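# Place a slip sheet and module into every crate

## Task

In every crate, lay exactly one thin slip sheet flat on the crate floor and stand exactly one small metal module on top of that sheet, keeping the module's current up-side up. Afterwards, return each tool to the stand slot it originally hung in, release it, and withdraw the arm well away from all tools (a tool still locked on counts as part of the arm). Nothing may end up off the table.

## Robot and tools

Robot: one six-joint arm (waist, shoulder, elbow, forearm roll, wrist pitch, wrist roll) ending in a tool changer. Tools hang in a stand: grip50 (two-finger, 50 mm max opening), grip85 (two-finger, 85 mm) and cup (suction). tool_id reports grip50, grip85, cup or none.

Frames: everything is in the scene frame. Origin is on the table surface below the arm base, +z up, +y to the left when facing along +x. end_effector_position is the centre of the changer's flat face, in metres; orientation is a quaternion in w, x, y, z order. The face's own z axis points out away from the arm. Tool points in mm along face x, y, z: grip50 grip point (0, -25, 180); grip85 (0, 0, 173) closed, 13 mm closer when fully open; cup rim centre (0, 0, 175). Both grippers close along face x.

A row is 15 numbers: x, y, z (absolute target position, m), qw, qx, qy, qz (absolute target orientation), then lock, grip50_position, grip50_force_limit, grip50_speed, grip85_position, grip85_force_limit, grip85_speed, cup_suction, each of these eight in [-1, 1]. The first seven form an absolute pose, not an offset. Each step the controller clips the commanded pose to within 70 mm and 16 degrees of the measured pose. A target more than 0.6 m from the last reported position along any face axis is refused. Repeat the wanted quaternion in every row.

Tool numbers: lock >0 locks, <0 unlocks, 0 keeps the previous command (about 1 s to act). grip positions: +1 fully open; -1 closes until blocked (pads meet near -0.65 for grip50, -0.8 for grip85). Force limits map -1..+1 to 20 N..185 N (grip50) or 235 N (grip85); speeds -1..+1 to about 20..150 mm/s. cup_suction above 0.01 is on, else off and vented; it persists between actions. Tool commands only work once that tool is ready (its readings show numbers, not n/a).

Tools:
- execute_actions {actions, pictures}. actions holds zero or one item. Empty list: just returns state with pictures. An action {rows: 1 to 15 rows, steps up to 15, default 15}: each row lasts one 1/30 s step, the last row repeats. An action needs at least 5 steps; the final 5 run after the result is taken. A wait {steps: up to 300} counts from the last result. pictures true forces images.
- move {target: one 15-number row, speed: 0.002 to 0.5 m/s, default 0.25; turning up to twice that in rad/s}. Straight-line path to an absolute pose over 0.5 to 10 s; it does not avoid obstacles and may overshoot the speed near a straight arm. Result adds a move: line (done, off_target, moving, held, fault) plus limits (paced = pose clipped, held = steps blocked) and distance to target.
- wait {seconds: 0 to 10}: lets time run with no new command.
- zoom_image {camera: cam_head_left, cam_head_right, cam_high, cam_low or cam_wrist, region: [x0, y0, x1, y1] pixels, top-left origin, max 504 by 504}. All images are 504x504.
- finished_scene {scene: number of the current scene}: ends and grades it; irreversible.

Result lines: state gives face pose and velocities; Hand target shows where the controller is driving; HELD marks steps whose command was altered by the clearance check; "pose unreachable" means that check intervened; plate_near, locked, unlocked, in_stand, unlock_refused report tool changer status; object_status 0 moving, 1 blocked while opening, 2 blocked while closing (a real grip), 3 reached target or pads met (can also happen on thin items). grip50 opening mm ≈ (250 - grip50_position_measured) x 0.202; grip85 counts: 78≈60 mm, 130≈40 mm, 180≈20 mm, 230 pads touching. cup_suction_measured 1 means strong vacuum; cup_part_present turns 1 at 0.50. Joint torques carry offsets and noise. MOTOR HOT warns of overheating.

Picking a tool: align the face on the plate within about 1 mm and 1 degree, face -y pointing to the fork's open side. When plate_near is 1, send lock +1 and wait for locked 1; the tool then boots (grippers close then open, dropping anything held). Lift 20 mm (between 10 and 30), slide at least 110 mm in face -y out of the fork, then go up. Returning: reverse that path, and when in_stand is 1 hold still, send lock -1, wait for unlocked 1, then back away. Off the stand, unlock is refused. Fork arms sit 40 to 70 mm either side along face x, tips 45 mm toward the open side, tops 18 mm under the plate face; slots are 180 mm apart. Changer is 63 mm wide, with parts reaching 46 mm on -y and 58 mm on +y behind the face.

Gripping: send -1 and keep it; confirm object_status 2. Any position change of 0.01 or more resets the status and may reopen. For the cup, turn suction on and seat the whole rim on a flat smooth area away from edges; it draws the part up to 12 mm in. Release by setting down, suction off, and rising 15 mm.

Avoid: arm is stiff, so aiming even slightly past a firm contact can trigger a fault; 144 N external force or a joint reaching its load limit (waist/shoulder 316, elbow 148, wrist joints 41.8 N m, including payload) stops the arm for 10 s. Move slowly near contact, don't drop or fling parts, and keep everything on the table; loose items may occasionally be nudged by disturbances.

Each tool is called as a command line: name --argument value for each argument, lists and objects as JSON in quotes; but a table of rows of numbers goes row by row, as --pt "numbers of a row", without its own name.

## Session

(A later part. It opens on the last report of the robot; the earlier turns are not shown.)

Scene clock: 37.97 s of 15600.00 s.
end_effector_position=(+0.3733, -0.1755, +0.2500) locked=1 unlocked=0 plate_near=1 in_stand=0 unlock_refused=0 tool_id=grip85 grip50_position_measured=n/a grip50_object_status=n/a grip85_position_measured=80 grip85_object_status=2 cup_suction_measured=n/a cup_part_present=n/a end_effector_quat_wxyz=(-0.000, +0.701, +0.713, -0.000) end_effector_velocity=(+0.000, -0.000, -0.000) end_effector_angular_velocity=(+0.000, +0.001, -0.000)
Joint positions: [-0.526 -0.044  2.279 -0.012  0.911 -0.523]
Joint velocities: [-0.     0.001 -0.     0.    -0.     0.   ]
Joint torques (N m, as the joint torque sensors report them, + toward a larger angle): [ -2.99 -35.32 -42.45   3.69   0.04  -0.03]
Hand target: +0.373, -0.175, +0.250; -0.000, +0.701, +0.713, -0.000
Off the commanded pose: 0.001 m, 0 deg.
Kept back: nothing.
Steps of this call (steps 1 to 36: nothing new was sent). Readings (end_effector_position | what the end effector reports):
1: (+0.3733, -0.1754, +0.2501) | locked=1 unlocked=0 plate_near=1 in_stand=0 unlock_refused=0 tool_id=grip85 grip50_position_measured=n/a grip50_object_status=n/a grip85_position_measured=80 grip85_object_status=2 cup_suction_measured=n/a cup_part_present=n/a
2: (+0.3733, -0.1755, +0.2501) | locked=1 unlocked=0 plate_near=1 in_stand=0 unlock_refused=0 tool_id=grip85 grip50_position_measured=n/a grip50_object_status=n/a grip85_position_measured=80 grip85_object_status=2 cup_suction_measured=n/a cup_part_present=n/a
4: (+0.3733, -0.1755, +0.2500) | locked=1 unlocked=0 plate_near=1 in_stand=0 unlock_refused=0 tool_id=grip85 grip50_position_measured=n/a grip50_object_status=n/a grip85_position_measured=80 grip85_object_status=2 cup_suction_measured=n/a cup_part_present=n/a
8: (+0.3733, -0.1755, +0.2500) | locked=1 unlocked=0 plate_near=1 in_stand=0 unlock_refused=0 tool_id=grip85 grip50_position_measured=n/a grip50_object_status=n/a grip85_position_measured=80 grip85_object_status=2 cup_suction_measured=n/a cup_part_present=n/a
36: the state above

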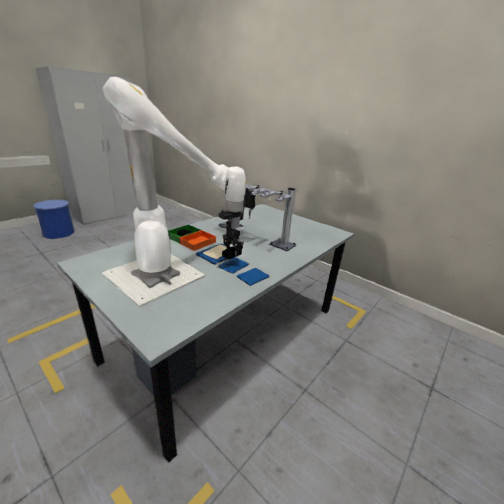

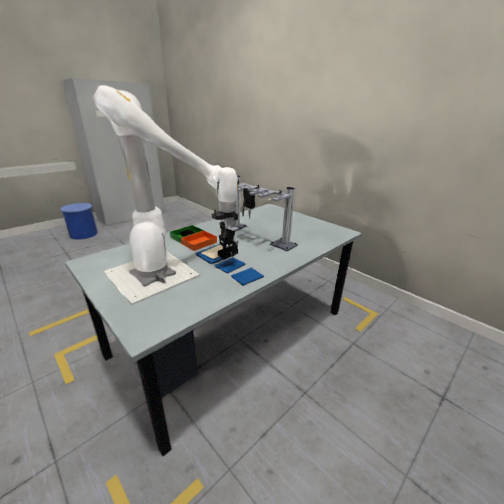

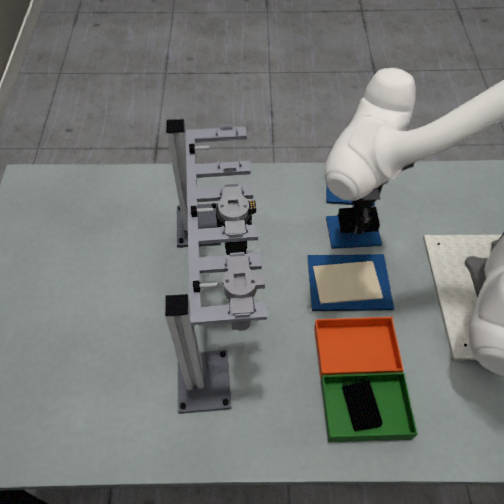

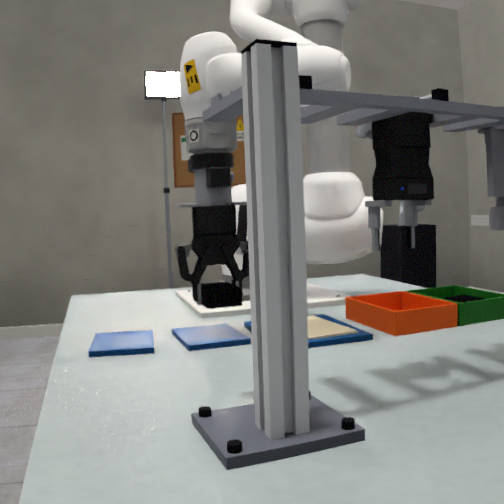

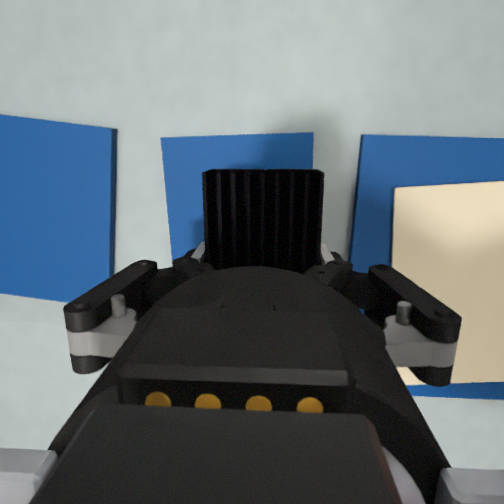

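move --target '[0.363,-0.193,0.205,0,0.7009,0.7133,0,0,1,0,0,-1,-0.3,-0.5,0]' --speed 0.1

Scene clock: 39.63 s of 15600.00 s.
end_effector_position=(+0.3629, -0.1930, +0.2050) locked=1 unlocked=0 plate_near=1 in_stand=0 unlock_refused=0 tool_id=grip85 grip50_position_measured=n/a grip50_object_status=n/a grip85_position_measured=80 grip85_object_status=2 cup_suction_measured=n/a cup_part_present=n/a end_effector_quat_wxyz=(-0.000, +0.701, +0.713, -0.000) end_effector_velocity=(+0.000, -0.000, -0.001) end_effector_angular_velocity=(+0.003, +0.000, -0.003)
Joint positions: [-0.577  0.016  2.326 -0.013  0.802 -0.573]
Joint velocities: [-0.001  0.002  0.     0.003 -0.001 -0.001]
Joint torques (N m, as the joint torque sensors report them, + toward a larger angle): [ -2.66 -38.88 -38.98   3.47  -0.36   0.17]
Hand target: +0.363, -0.193, +0.205; -0.000, +0.701, +0.713, +0.000
Off the commanded pose: 0.000 m, 0 deg.
Kept back: nothing.
move: done

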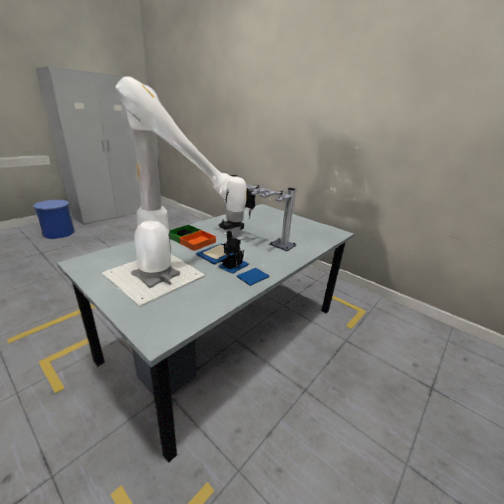

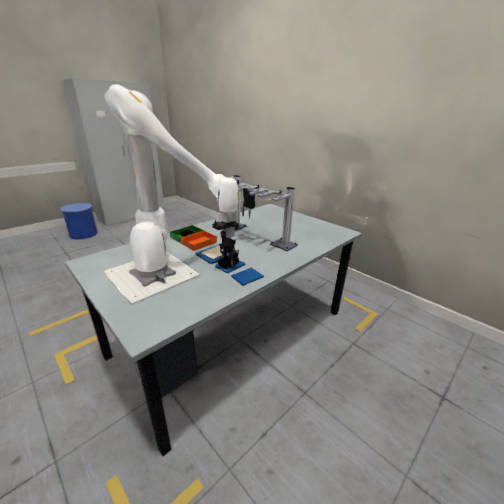

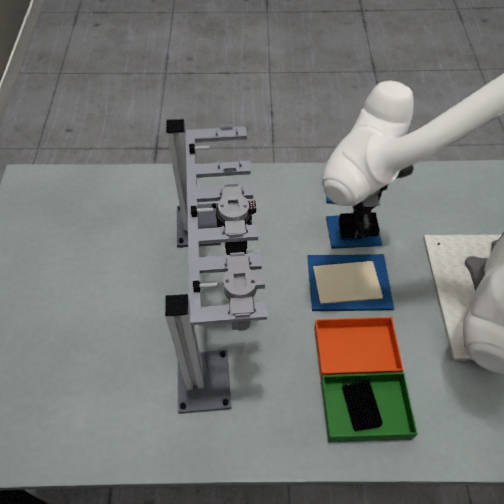

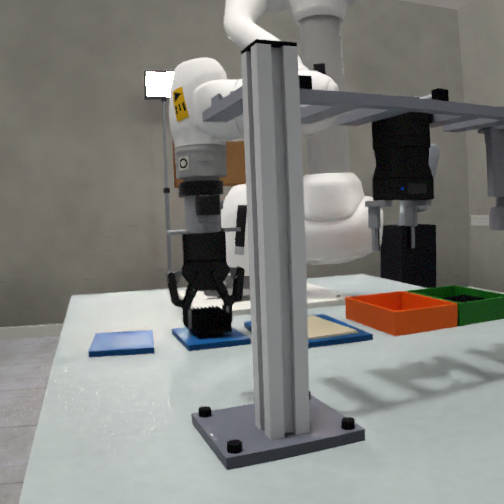

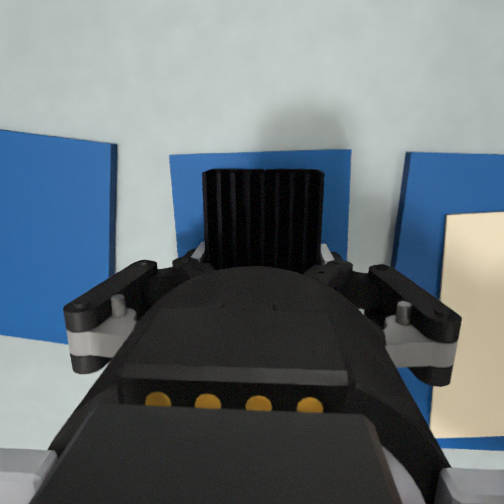

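move --target '[0.363,-0.193,0.198,0,0.7009,0.7133,0,0,1,0,0,-1,-0.3,-0.5,0]' --speed 0.03

zoom_image --camera "cam_low" --region '[150,270,270,370]'

Scene clock: 40.57 s of 15600.00 s.
end_effector_position=(+0.3630, -0.1930, +0.1981) locked=1 unlocked=0 plate_near=1 in_stand=0 unlock_refused=0 tool_id=grip85 grip50_position_measured=n/a grip50_object_status=n/a grip85_position_measured=80 grip85_object_status=2 cup_suction_measured=n/a cup_part_present=n/a end_effector_quat_wxyz=(-0.000, +0.701, +0.713, +0.000) end_effector_velocity=(-0.000, +0.000, -0.000) end_effector_angular_velocity=(-0.001, -0.001, -0.000)
Joint positions: [-0.577  0.027  2.332 -0.013  0.785 -0.572]
Joint velocities: [-0.     0.     0.001 -0.    -0.002  0.   ]
Joint torques (N m, as the joint torque sensors report them, + toward a larger angle): [ -3.16 -40.68 -37.94   3.3    0.07  -0.01]
Hand target: +0.363, -0.193, +0.198; -0.000, +0.701, +0.713, +0.000
Off the commanded pose: 0.000 m, 0 deg.
Kept back: nothing.
move: done

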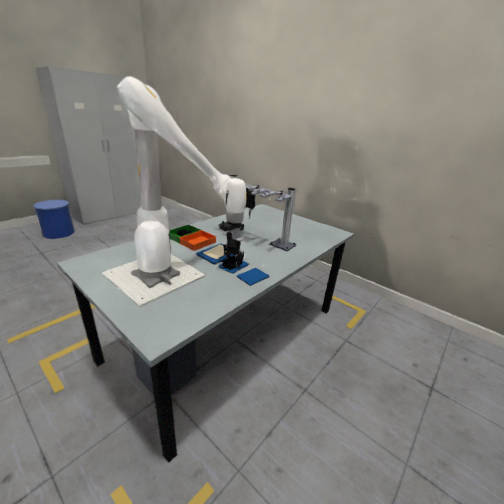

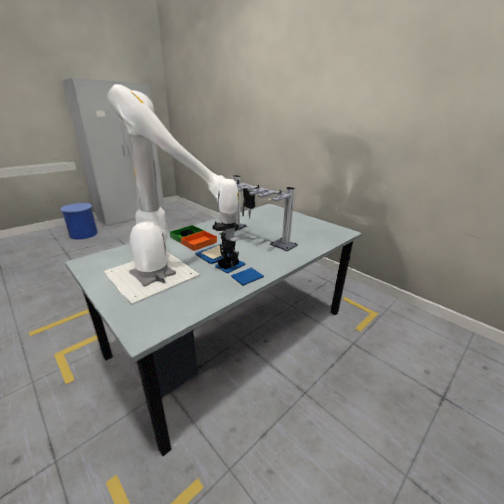

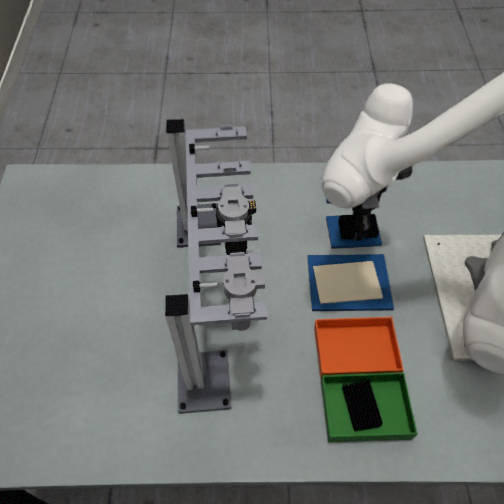

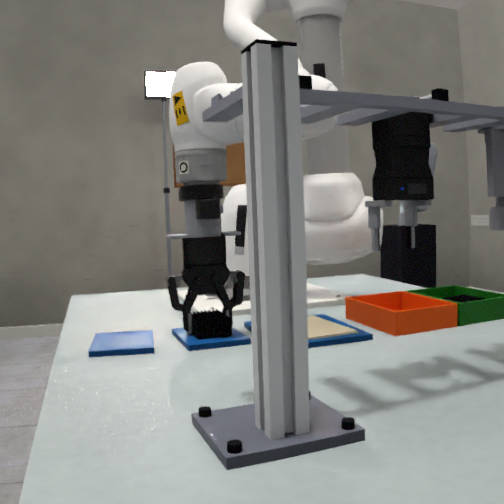

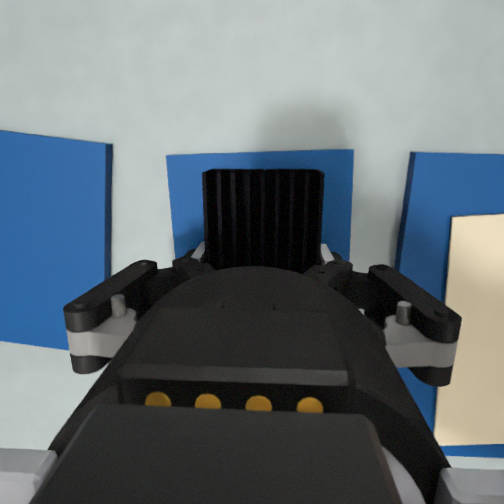

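Region (150, 270, 270, 370) of cam_low's 504x504 image, scaled by 4.200, with more detail than that image has.

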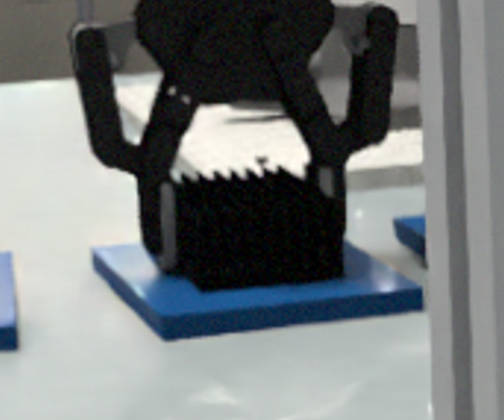

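Close. Lower a bit more.

execute_actions --actions '[{"rows":[[0.363,-0.193,0.196,0,0.7009,0.7133,0,0,1,0,0,-1,-0.3,-0.5,0]],"steps":15}]'

Scene clock: 41.03 s of 15600.00 s.
end_effector_position=(+0.3630, -0.1930, +0.1962) locked=1 unlocked=0 plate_near=1 in_stand=0 unlock_refused=0 tool_id=grip85 grip50_position_measured=n/a grip50_object_status=n/a grip85_position_measured=80 grip85_object_status=2 cup_suction_measured=n/a cup_part_present=n/a end_effector_quat_wxyz=(+0.000, +0.701, +0.713, +0.000) end_effector_velocity=(+0.000, -0.000, -0.001) end_effector_angular_velocity=(+0.000, -0.000, +0.000)
Joint positions: [-0.577  0.03   2.334 -0.013  0.78  -0.572]
Joint velocities: [ 0.     0.002  0.001  0.    -0.003 -0.   ]
Joint torques (N m, as the joint torque sensors report them, + toward a larger angle): [ -4.76   3.83 -14.96   4.27  -9.48  -0.88]
Steps of this call (steps 1 to 4: nothing new was sent; steps 5 to 14: the first 10 steps of this action). Readings (end_effector_position | what the end effector reports):
5: (+0.3630, -0.1930, +0.1979) | locked=1 unlocked=0 plate_near=1 in_stand=0 unlock_refused=0 tool_id=grip85 grip50_position_measured=n/a grip50_object_status=n/a grip85_position_measured=80 grip85_object_status=2 cup_suction_measured=n/a cup_part_present=n/a
6: (+0.3630, -0.1930, +0.1974) | locked=1 unlocked=0 plate_near=1 in_stand=0 unlock_refused=0 tool_id=grip85 grip50_position_measured=n/a grip50_object_status=n/a grip85_position_measured=80 grip85_object_status=2 cup_suction_measured=n/a cup_part_present=n/a
8: (+0.3630, -0.1930, +0.1966) | locked=1 unlocked=0 plate_near=1 in_stand=0 unlock_refused=0 tool_id=grip85 grip50_position_measured=n/a grip50_object_status=n/a grip85_position_measured=80 grip85_object_status=2 cup_suction_measured=n/a cup_part_present=n/a
12: (+0.3630, -0.1930, +0.1963) | locked=1 unlocked=0 plate_near=1 in_stand=0 unlock_refused=0 tool_id=grip85 grip50_position_measured=n/a grip50_object_status=n/a grip85_position_measured=80 grip85_object_status=2 cup_suction_measured=n/a cup_part_present=n/a
14: the state above

execute_actions --actions '[{"rows":[[0.363,-0.193,0.1972,0,0.7009,0.7133,0,0,1,0,0,1,-0.3,0,0]],"steps":15}]'

Scene clock: 51.23 s of 15600.00 s.
end_effector_position=(+0.3631, -0.1931, +0.1966) locked=1 unlocked=0 plate_near=1 in_stand=0 unlock_refused=0 tool_id=grip85 grip50_position_measured=n/a grip50_object_status=n/a grip85_position_measured=80 grip85_object_status=2 cup_suction_measured=n/a cup_part_present=n/a end_effector_quat_wxyz=(+0.000, +0.701, +0.713, +0.000) end_effector_velocity=(-0.000, +0.000, -0.000) end_effector_angular_velocity=(+0.001, +0.002, -0.000)
Joint positions: [-0.577  0.03   2.333 -0.013  0.781 -0.572]
Joint velocities: [-0.     0.    -0.     0.     0.002 -0.   ]
Joint torques (N m, as the joint torque sensors report them, + toward a larger angle): [ -3.36 -30.97 -32.33   3.49  -1.5   -0.13]
Hand target: +0.363, -0.193, +0.197; +0.000, +0.701, +0.713, +0.000
Off your previous action's commanded pose: 0.000 m, 0 deg at its last step (step 5 of this call).
Off the commanded pose: 0.001 m, 0 deg.
FORCE FAULT: contact force on the arm reached its limit, and the arm stopped for 10 seconds. The contact can be on any part of the arm, not only on its tool. The arm's remaining commands of this call were not run. The arm holds still and accepts commands again. Move the arm away from the contact; if what it grips holds it there, let go first. Pushing or pulling that hard again can fault the arm again.
Kept back: nothing.
The stop began at step 6 of this call (marked STOPPED below). From that step on the arm followed nothing that you had sent. 15 steps, steps kept back included, did not run and will not run. Nothing is kept back now.
Steps of this call (steps 1 to 5: the last 5 steps of your previous action; steps 6 to 306: the stop). Readings (end_effector_position | what the end effector reports):
1: (+0.3630, -0.1930, +0.1962) | locked=1 unlocked=0 plate_near=1 in_stand=0 unlock_refused=0 tool_id=grip85 grip50_position_measured=n/a grip50_object_status=n/a grip85_position_measured=80 grip85_object_status=2 cup_suction_measured=n/a cup_part_present=n/a
2: (+0.3630, -0.1930, +0.1962) | locked=1 unlocked=0 plate_near=1 in_stand=0 unlock_refused=0 tool_id=grip85 grip50_position_measured=n/a grip50_object_status=n/a grip85_position_measured=80 grip85_object_status=2 cup_suction_measured=n/a cup_part_present=n/a
4: (+0.3630, -0.1930, +0.1962) | locked=1 unlocked=0 plate_near=1 in_stand=0 unlock_refused=0 tool_id=grip85 grip50_position_measured=n/a grip50_object_status=n/a grip85_position_measured=80 grip85_object_status=2 cup_suction_measured=n/a cup_part_present=n/a
6: (+0.3631, -0.1931, +0.1965) | locked=1 unlocked=0 plate_near=1 in_stand=0 unlock_refused=0 tool_id=grip85 grip50_position_measured=n/a grip50_object_status=n/a grip85_position_measured=80 grip85_object_status=2 cup_suction_measured=n/a cup_part_present=n/a STOPPED
8: (+0.3631, -0.1931, +0.1966) | locked=1 unlocked=0 plate_near=1 in_stand=0 unlock_refused=0 tool_id=grip85 grip50_position_measured=n/a grip50_object_status=n/a grip85_position_measured=80 grip85_object_status=2 cup_suction_measured=n/a cup_part_present=n/a
306: the state above

execute_actions --actions '[{"rows":[[0.363,-0.193,0.1975,0,0.7009,0.7133,0,0,1,0,0,1,-0.3,0,0]],"steps":15}]'

Scene clock: 51.70 s of 15600.00 s.
end_effector_position=(+0.3630, -0.1930, +0.1975) locked=1 unlocked=0 plate_near=1 in_stand=0 unlock_refused=0 tool_id=grip85 grip50_position_measured=n/a grip50_object_status=n/a grip85_position_measured=23 grip85_object_status=0 cup_suction_measured=n/a cup_part_present=n/a end_effector_quat_wxyz=(-0.000, +0.701, +0.713, -0.000) end_effector_velocity=(-0.000, +0.000, +0.001) end_effector_angular_velocity=(-0.001, -0.001, +0.000)
Joint positions: [-0.577  0.028  2.333 -0.013  0.783 -0.572]
Joint velocities: [-0.    -0.002 -0.    -0.     0.001 -0.   ]
Joint torques (N m, as the joint torque sensors report them, + toward a larger angle): [ -3.11 -38.87 -37.09   3.27  -0.05   0.01]
Steps of this call (steps 1 to 4: nothing new was sent; steps 5 to 14: the first 10 steps of this action). Readings (end_effector_position | what the end effector reports):
5: (+0.3631, -0.1931, +0.1966) | locked=1 unlocked=0 plate_near=1 in_stand=0 unlock_refused=0 tool_id=grip85 grip50_position_measured=n/a grip50_object_status=n/a grip85_position_measured=80 grip85_object_status=0 cup_suction_measured=n/a cup_part_present=n/a
6: (+0.3630, -0.1930, +0.1968) | locked=1 unlocked=0 plate_near=1 in_stand=0 unlock_refused=0 tool_id=grip85 grip50_position_measured=n/a grip50_object_status=n/a grip85_position_measured=79 grip85_object_status=0 cup_suction_measured=n/a cup_part_present=n/a
8: (+0.3630, -0.1930, +0.1972) | locked=1 unlocked=0 plate_near=1 in_stand=0 unlock_refused=0 tool_id=grip85 grip50_position_measured=n/a grip50_object_status=n/a grip85_position_measured=67 grip85_object_status=0 cup_suction_measured=n/a cup_part_present=n/a
12: (+0.3630, -0.1930, +0.1974) | locked=1 unlocked=0 plate_near=1 in_stand=0 unlock_refused=0 tool_id=grip85 grip50_position_measured=n/a grip50_object_status=n/a grip85_position_measured=38 grip85_object_status=0 cup_suction_measured=n/a cup_part_present=n/a
14: the state above

move --target '[0.363,-0.193,0.26,0,0.7009,0.7133,0,0,1,0,0,1,-0.3,0,0]' --speed 0.2

move --target '[0.413,0.325,0.30,0,-0.052,0.9986,0,0,1,0,0,1,-0.3,0,0]' --speed 0.4

Scene clock: 52.97 s of 15600.00 s.
end_effector_position=(+0.3630, -0.1931, +0.2599) locked=1 unlocked=0 plate_near=1 in_stand=0 unlock_refused=0 tool_id=grip85 grip50_position_measured=n/a grip50_object_status=n/a grip85_position_measured=3 grip85_object_status=3 cup_suction_measured=n/a cup_part_present=n/a end_effector_quat_wxyz=(+0.000, +0.701, +0.713, -0.000) end_effector_velocity=(-0.000, +0.000, +0.001) end_effector_angular_velocity=(-0.000, -0.000, +0.000)
Joint positions: [-0.575 -0.06   2.271 -0.012  0.933 -0.573]
Joint velocities: [ 0.    -0.002 -0.001 -0.     0.003 -0.   ]
Joint torques (N m, as the joint torque sensors report them, + toward a larger angle): [ -2.84 -33.22 -42.08   3.67  -0.04  -0.05]
Hand target: +0.363, -0.193, +0.260; +0.000, +0.701, +0.713, -0.000
Off your previous action's commanded pose: 0.000 m, 0 deg at its last step (step 5 of this call).
Off the commanded pose: 0.000 m, 0 deg.
Kept back: nothing.
move: done

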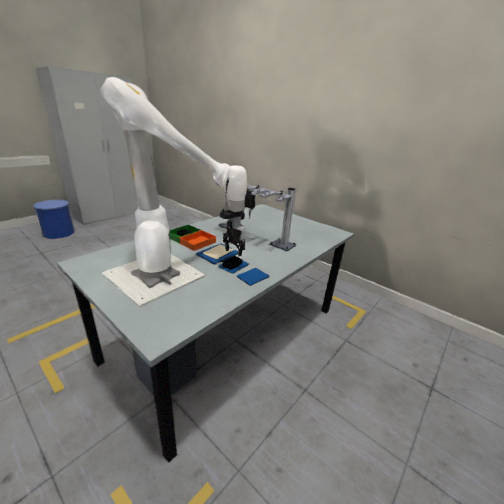

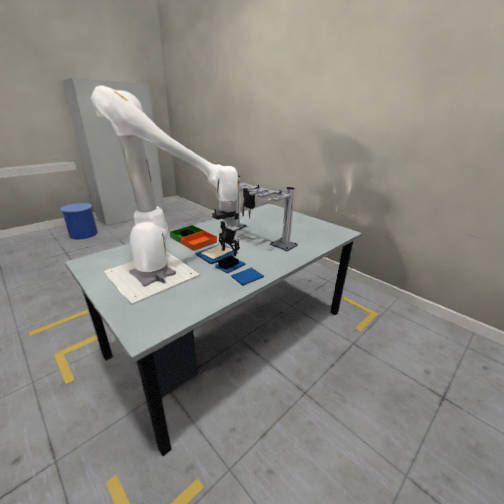

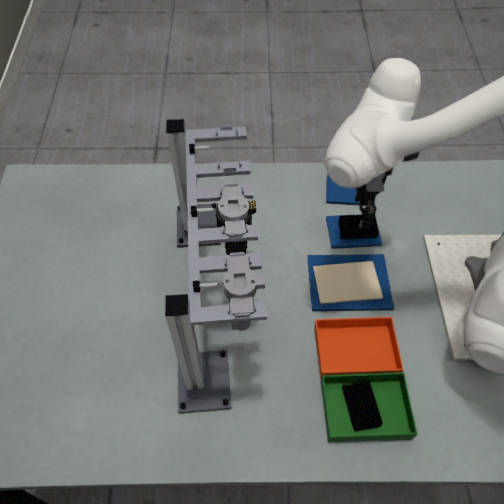

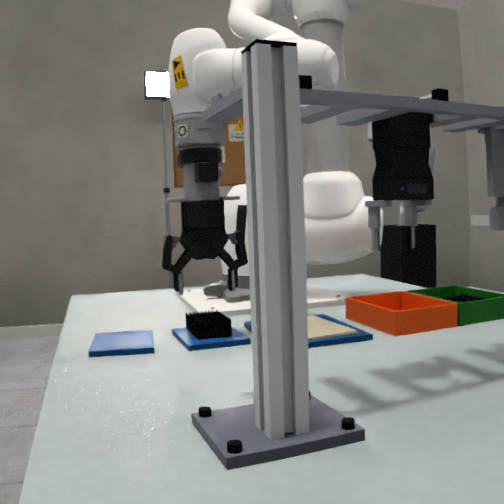

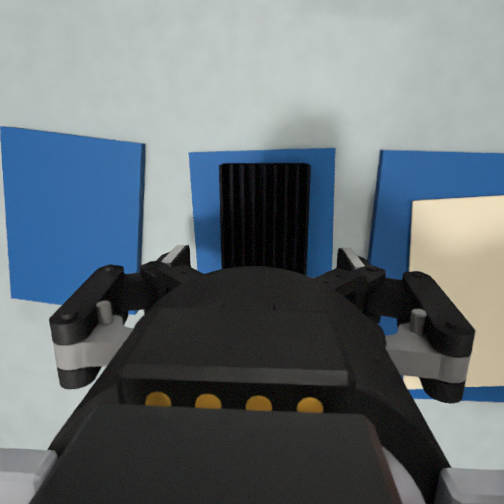

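Scene clock: 55.57 s of 15600.00 s.
end_effector_position=(+0.4139, +0.3257, +0.2998) locked=1 unlocked=0 plate_near=1 in_stand=0 unlock_refused=0 tool_id=grip85 grip50_position_measured=n/a grip50_object_status=n/a grip85_position_measured=3 grip85_object_status=3 cup_suction_measured=n/a cup_part_present=n/a end_effector_quat_wxyz=(+0.001, -0.052, +0.999, +0.000) end_effector_velocity=(+0.000, +0.001, -0.000) end_effector_angular_velocity=(+0.000, +0.000, +0.003)
Joint positions: [ 0.59   0.09   2.039 -0.002  1.02  -1.071]
Joint velocities: [ 0.001  0.002 -0.001  0.    -0.    -0.002]
Joint torques (N m, as the joint torque sensors report them, + toward a larger angle): [ -4.18 -53.09 -44.25   3.95  -0.01   0.05]
Hand target: +0.414, +0.326, +0.300; +0.001, -0.052, +0.999, +0.000
Off the commanded pose: 0.001 m, 0 deg.
Kept back: nothing.
move: done

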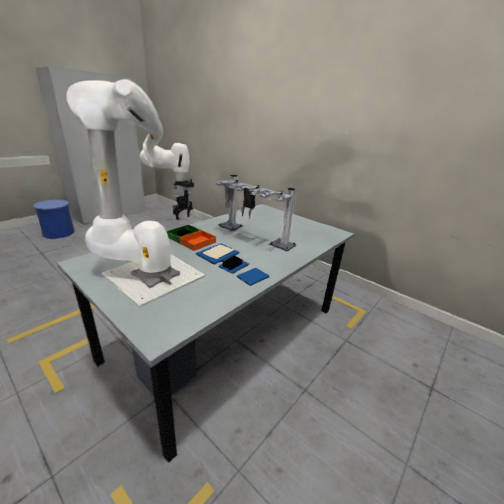

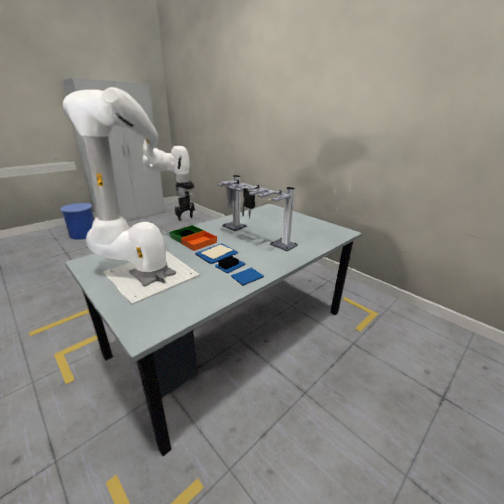

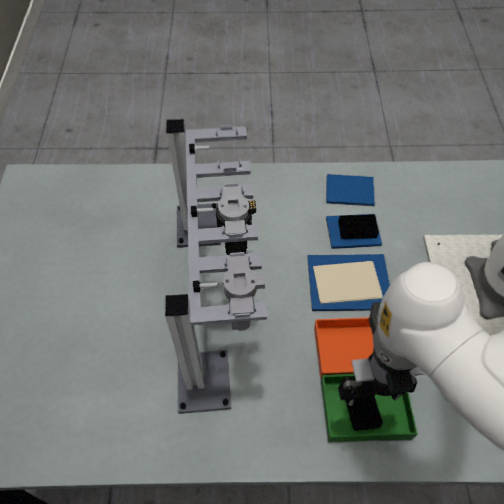

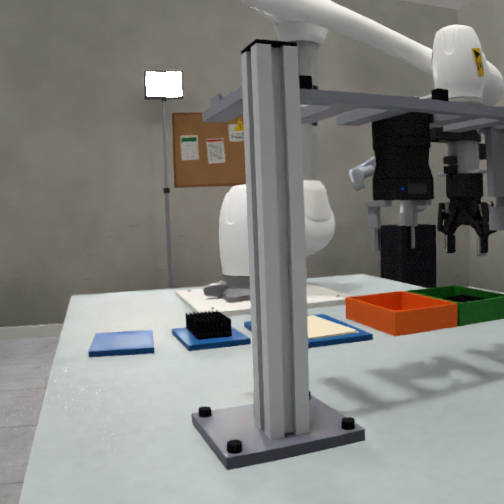

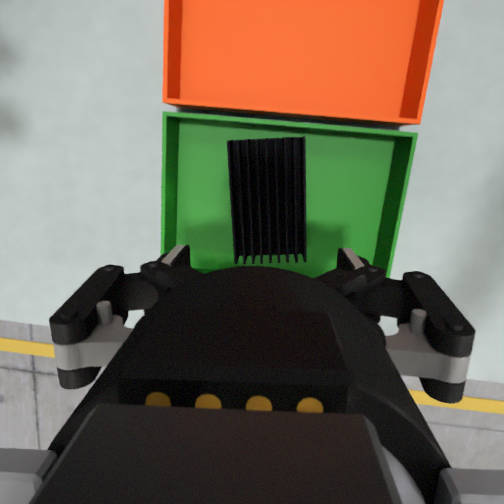

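move --target '[0.4112,0.3083,0.245,0,-0.075,0.9972,0,0,1,0,0,1,-0.3,0,0]' --speed 0.15

Scene clock: 57.30 s of 15600.00 s.
end_effector_position=(+0.4111, +0.3083, +0.2451) locked=1 unlocked=0 plate_near=1 in_stand=0 unlock_refused=0 tool_id=grip85 grip50_position_measured=n/a grip50_object_status=n/a grip85_position_measured=3 grip85_object_status=3 cup_suction_measured=n/a cup_part_present=n/a end_effector_quat_wxyz=(-0.000, -0.075, +0.997, +0.000) end_effector_velocity=(-0.000, -0.000, -0.001) end_effector_angular_velocity=(+0.001, +0.000, +0.000)
Joint positions: [ 0.565  0.129  2.115 -0.002  0.908 -1.143]
Joint velocities: [-0.     0.     0.002  0.001 -0.002 -0.001]
Joint torques (N m, as the joint torque sensors report them, + toward a larger angle): [ -3.81 -53.25 -41.3    3.86  -0.21   0.13]
Hand target: +0.411, +0.308, +0.245; -0.000, -0.075, +0.997, +0.000
Off the commanded pose: 0.000 m, 0 deg.
Kept back: nothing.
move: done

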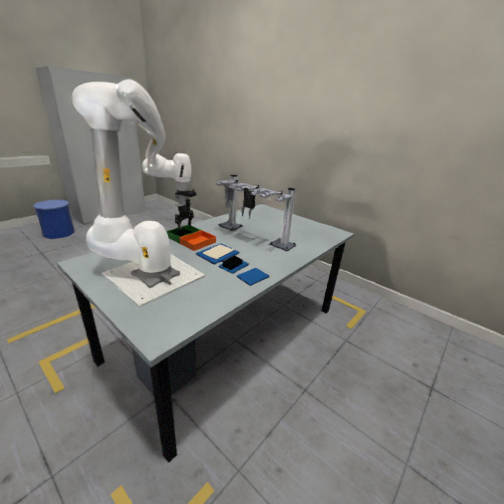

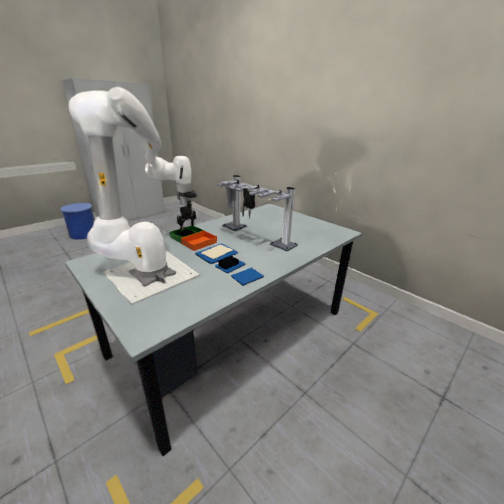

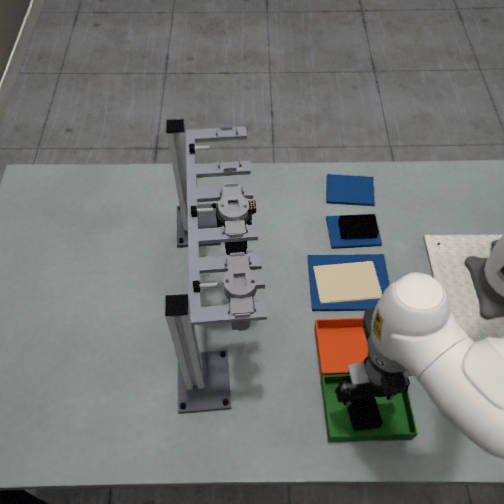

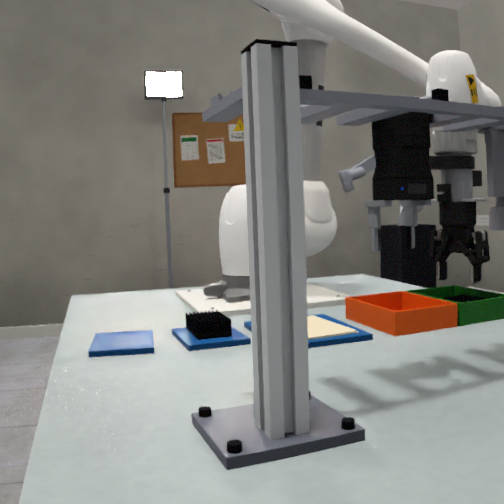

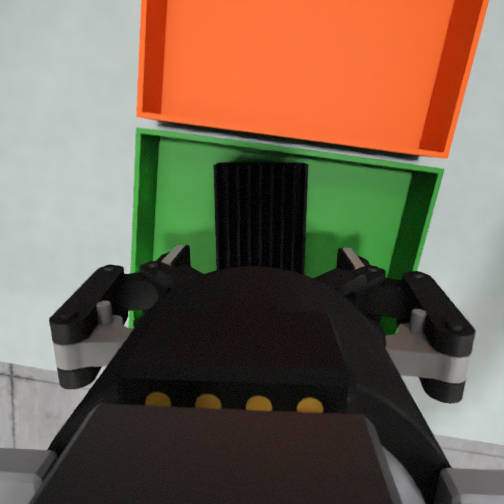

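move --target '[0.4122,0.3083,0.193,0,-0.075,0.9972,0,0,1,0,0,1,-0.3,0,0]' --speed 0.08

Scene clock: 58.70 s of 15600.00 s.
end_effector_position=(+0.4121, +0.3083, +0.1931) locked=1 unlocked=0 plate_near=1 in_stand=0 unlock_refused=0 tool_id=grip85 grip50_position_measured=n/a grip50_object_status=n/a grip85_position_measured=3 grip85_object_status=3 cup_suction_measured=n/a cup_part_present=n/a end_effector_quat_wxyz=(-0.000, -0.075, +0.997, +0.000) end_effector_velocity=(-0.000, -0.000, -0.001) end_effector_angular_velocity=(-0.001, +0.001, +0.000)
Joint positions: [ 0.563  0.195  2.157 -0.002  0.799 -1.144]
Joint velocities: [ 0.     0.001  0.001 -0.    -0.001 -0.   ]
Joint torques (N m, as the joint torque sensors report them, + toward a larger angle): [ -3.85 -56.43 -37.82   3.33   0.22  -0.08]
Hand target: +0.412, +0.308, +0.193; -0.000, -0.075, +0.997, +0.000
Off the commanded pose: 0.000 m, 0 deg.
Kept back: nothing.
move: done

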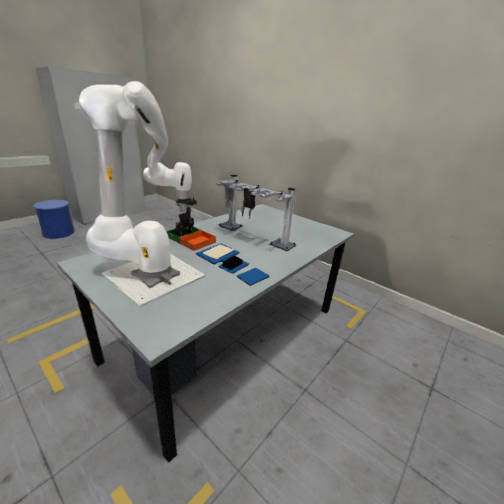

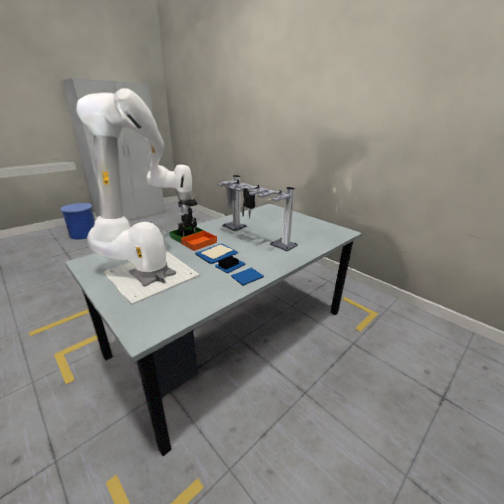

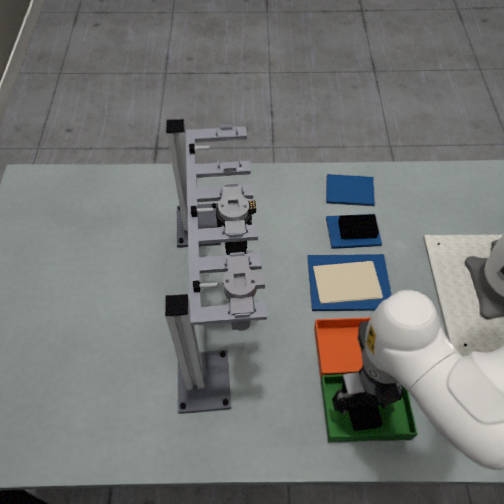

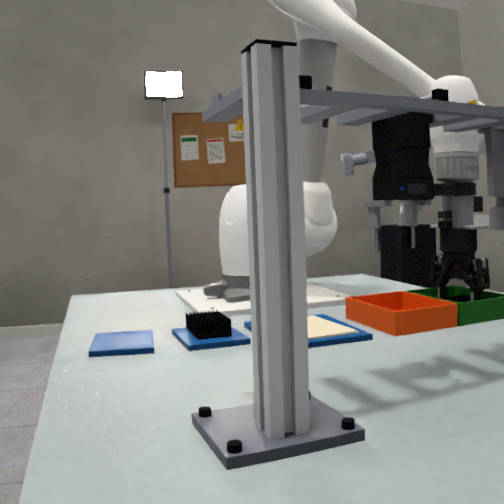

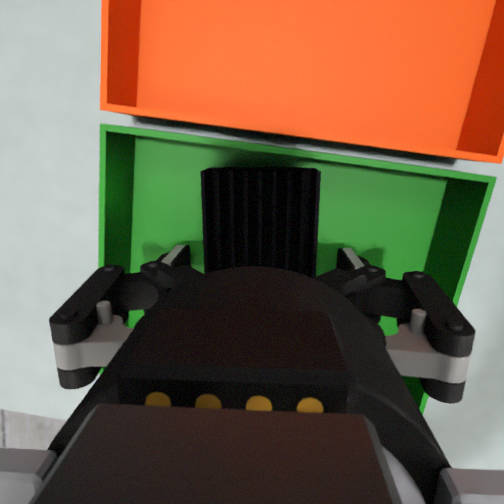

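move --target '[0.4122,0.3083,0.193,0,-0.075,0.9972,0,0,1,0,0,-1,-0.3,-0.5,0]' --speed 0.05

Scene clock: 59.80 s of 15600.00 s.
end_effector_position=(+0.4123, +0.3083, +0.1930) locked=1 unlocked=0 plate_near=1 in_stand=0 unlock_refused=0 tool_id=grip85 grip50_position_measured=n/a grip50_object_status=n/a grip85_position_measured=80 grip85_object_status=2 cup_suction_measured=n/a cup_part_present=n/a end_effector_quat_wxyz=(+0.000, -0.075, +0.997, +0.000) end_effector_velocity=(-0.000, -0.000, -0.001) end_effector_angular_velocity=(-0.002, +0.003, -0.001)
Joint positions: [ 0.563  0.195  2.157 -0.002  0.799 -1.143]
Joint velocities: [ 0.     0.002  0.001 -0.     0.001  0.001]
Joint torques (N m, as the joint torque sensors report them, + toward a larger angle): [ -4.34 -43.65 -29.02   2.98  -1.45   0.04]
Hand target: +0.412, +0.308, +0.193; -0.000, -0.075, +0.997, +0.000
Off the commanded pose: 0.000 m, 0 deg.
Kept back: nothing.
move: done

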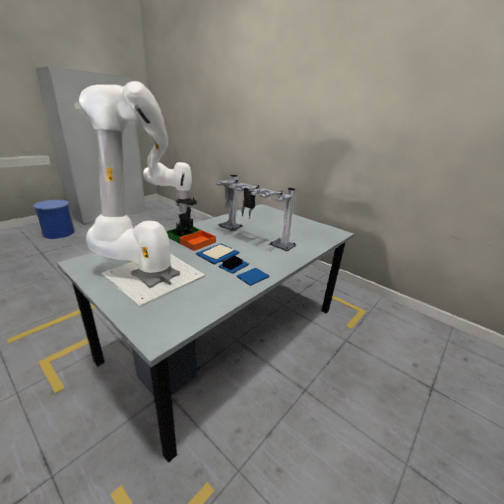

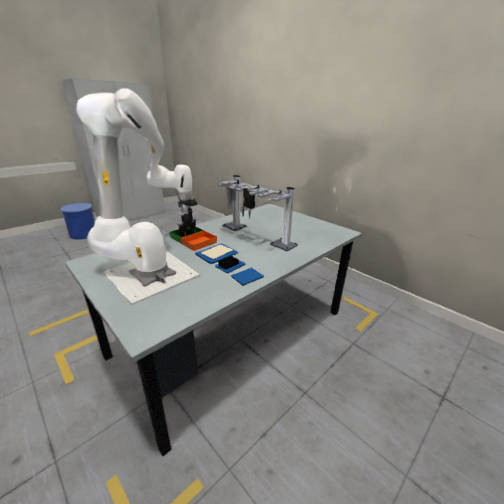

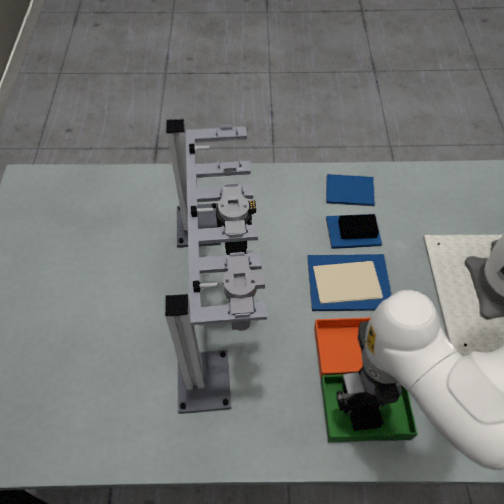

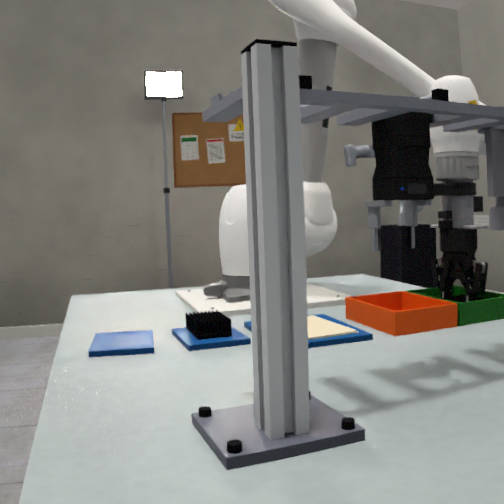

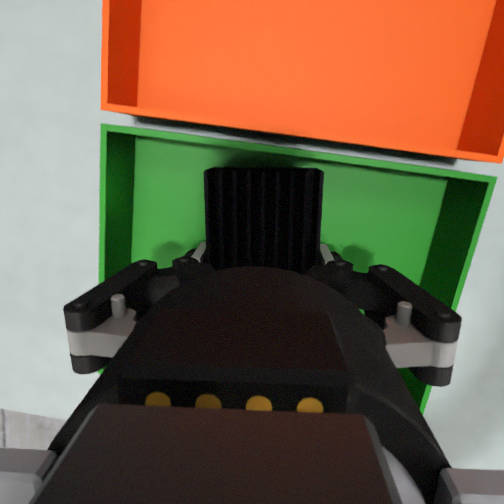

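move --target '[0.4122,0.3083,0.27,0,-0.075,0.9972,0,0,1,0,0,-1,-0.3,-0.5,0]' --speed 0.15

move --target '[0.36,-0.31,0.27,0,0.7009,0.7133,0,0,1,0,0,-1,-0.3,-0.5,0]' --speed 0.3

Scene clock: 61.13 s of 15600.00 s.
end_effector_position=(+0.4123, +0.3083, +0.2699) locked=1 unlocked=0 plate_near=1 in_stand=0 unlock_refused=0 tool_id=grip85 grip50_position_measured=n/a grip50_object_status=n/a grip85_position_measured=80 grip85_object_status=2 cup_suction_measured=n/a cup_part_present=n/a end_effector_quat_wxyz=(+0.000, -0.075, +0.997, -0.000) end_effector_velocity=(+0.000, -0.000, +0.001) end_effector_angular_velocity=(+0.000, -0.001, -0.001)
Joint positions: [ 0.564  0.102  2.09  -0.002  0.959 -1.143]
Joint velocities: [-0.    -0.001 -0.001  0.     0.002  0.001]
Joint torques (N m, as the joint torque sensors report them, + toward a larger angle): [ -3.53 -52.42 -44.03   3.79  -0.08   0.01]
Hand target: +0.412, +0.308, +0.270; +0.000, -0.075, +0.997, -0.000
Off the commanded pose: 0.000 m, 0 deg.
Kept back: nothing.
move: done

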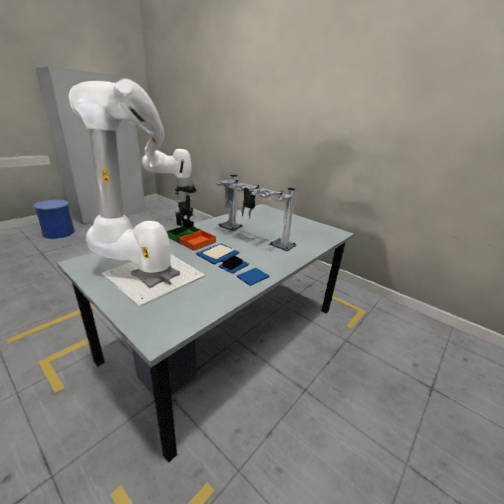

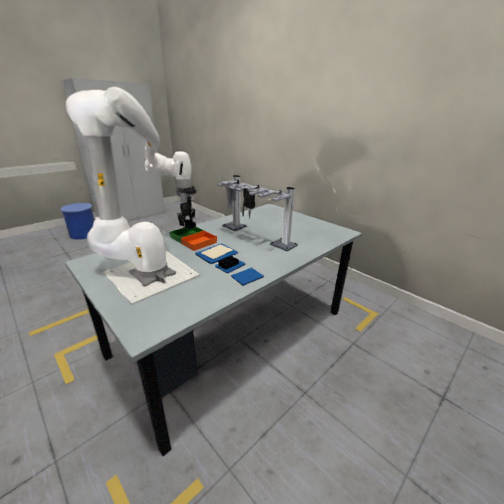

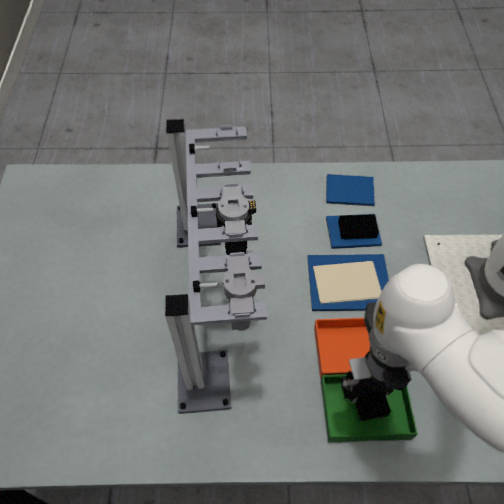

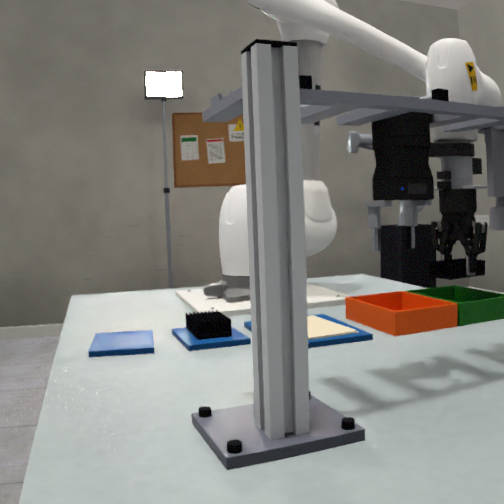

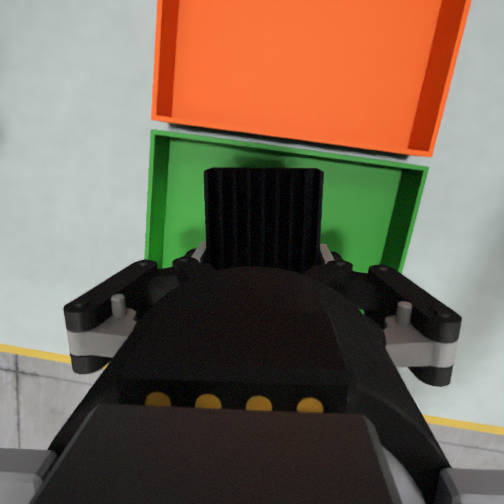

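action 0: the call puts the target (arm/x, arm/y, arm/z) 0.604 m from end_effector_position in the last result along the changer face's own y axis as it stood there; a target may be at most 0.6 m away along each of those axes, so nothing of the call was run and nothing moved. Command a nearer target, and go on from there in a later call.


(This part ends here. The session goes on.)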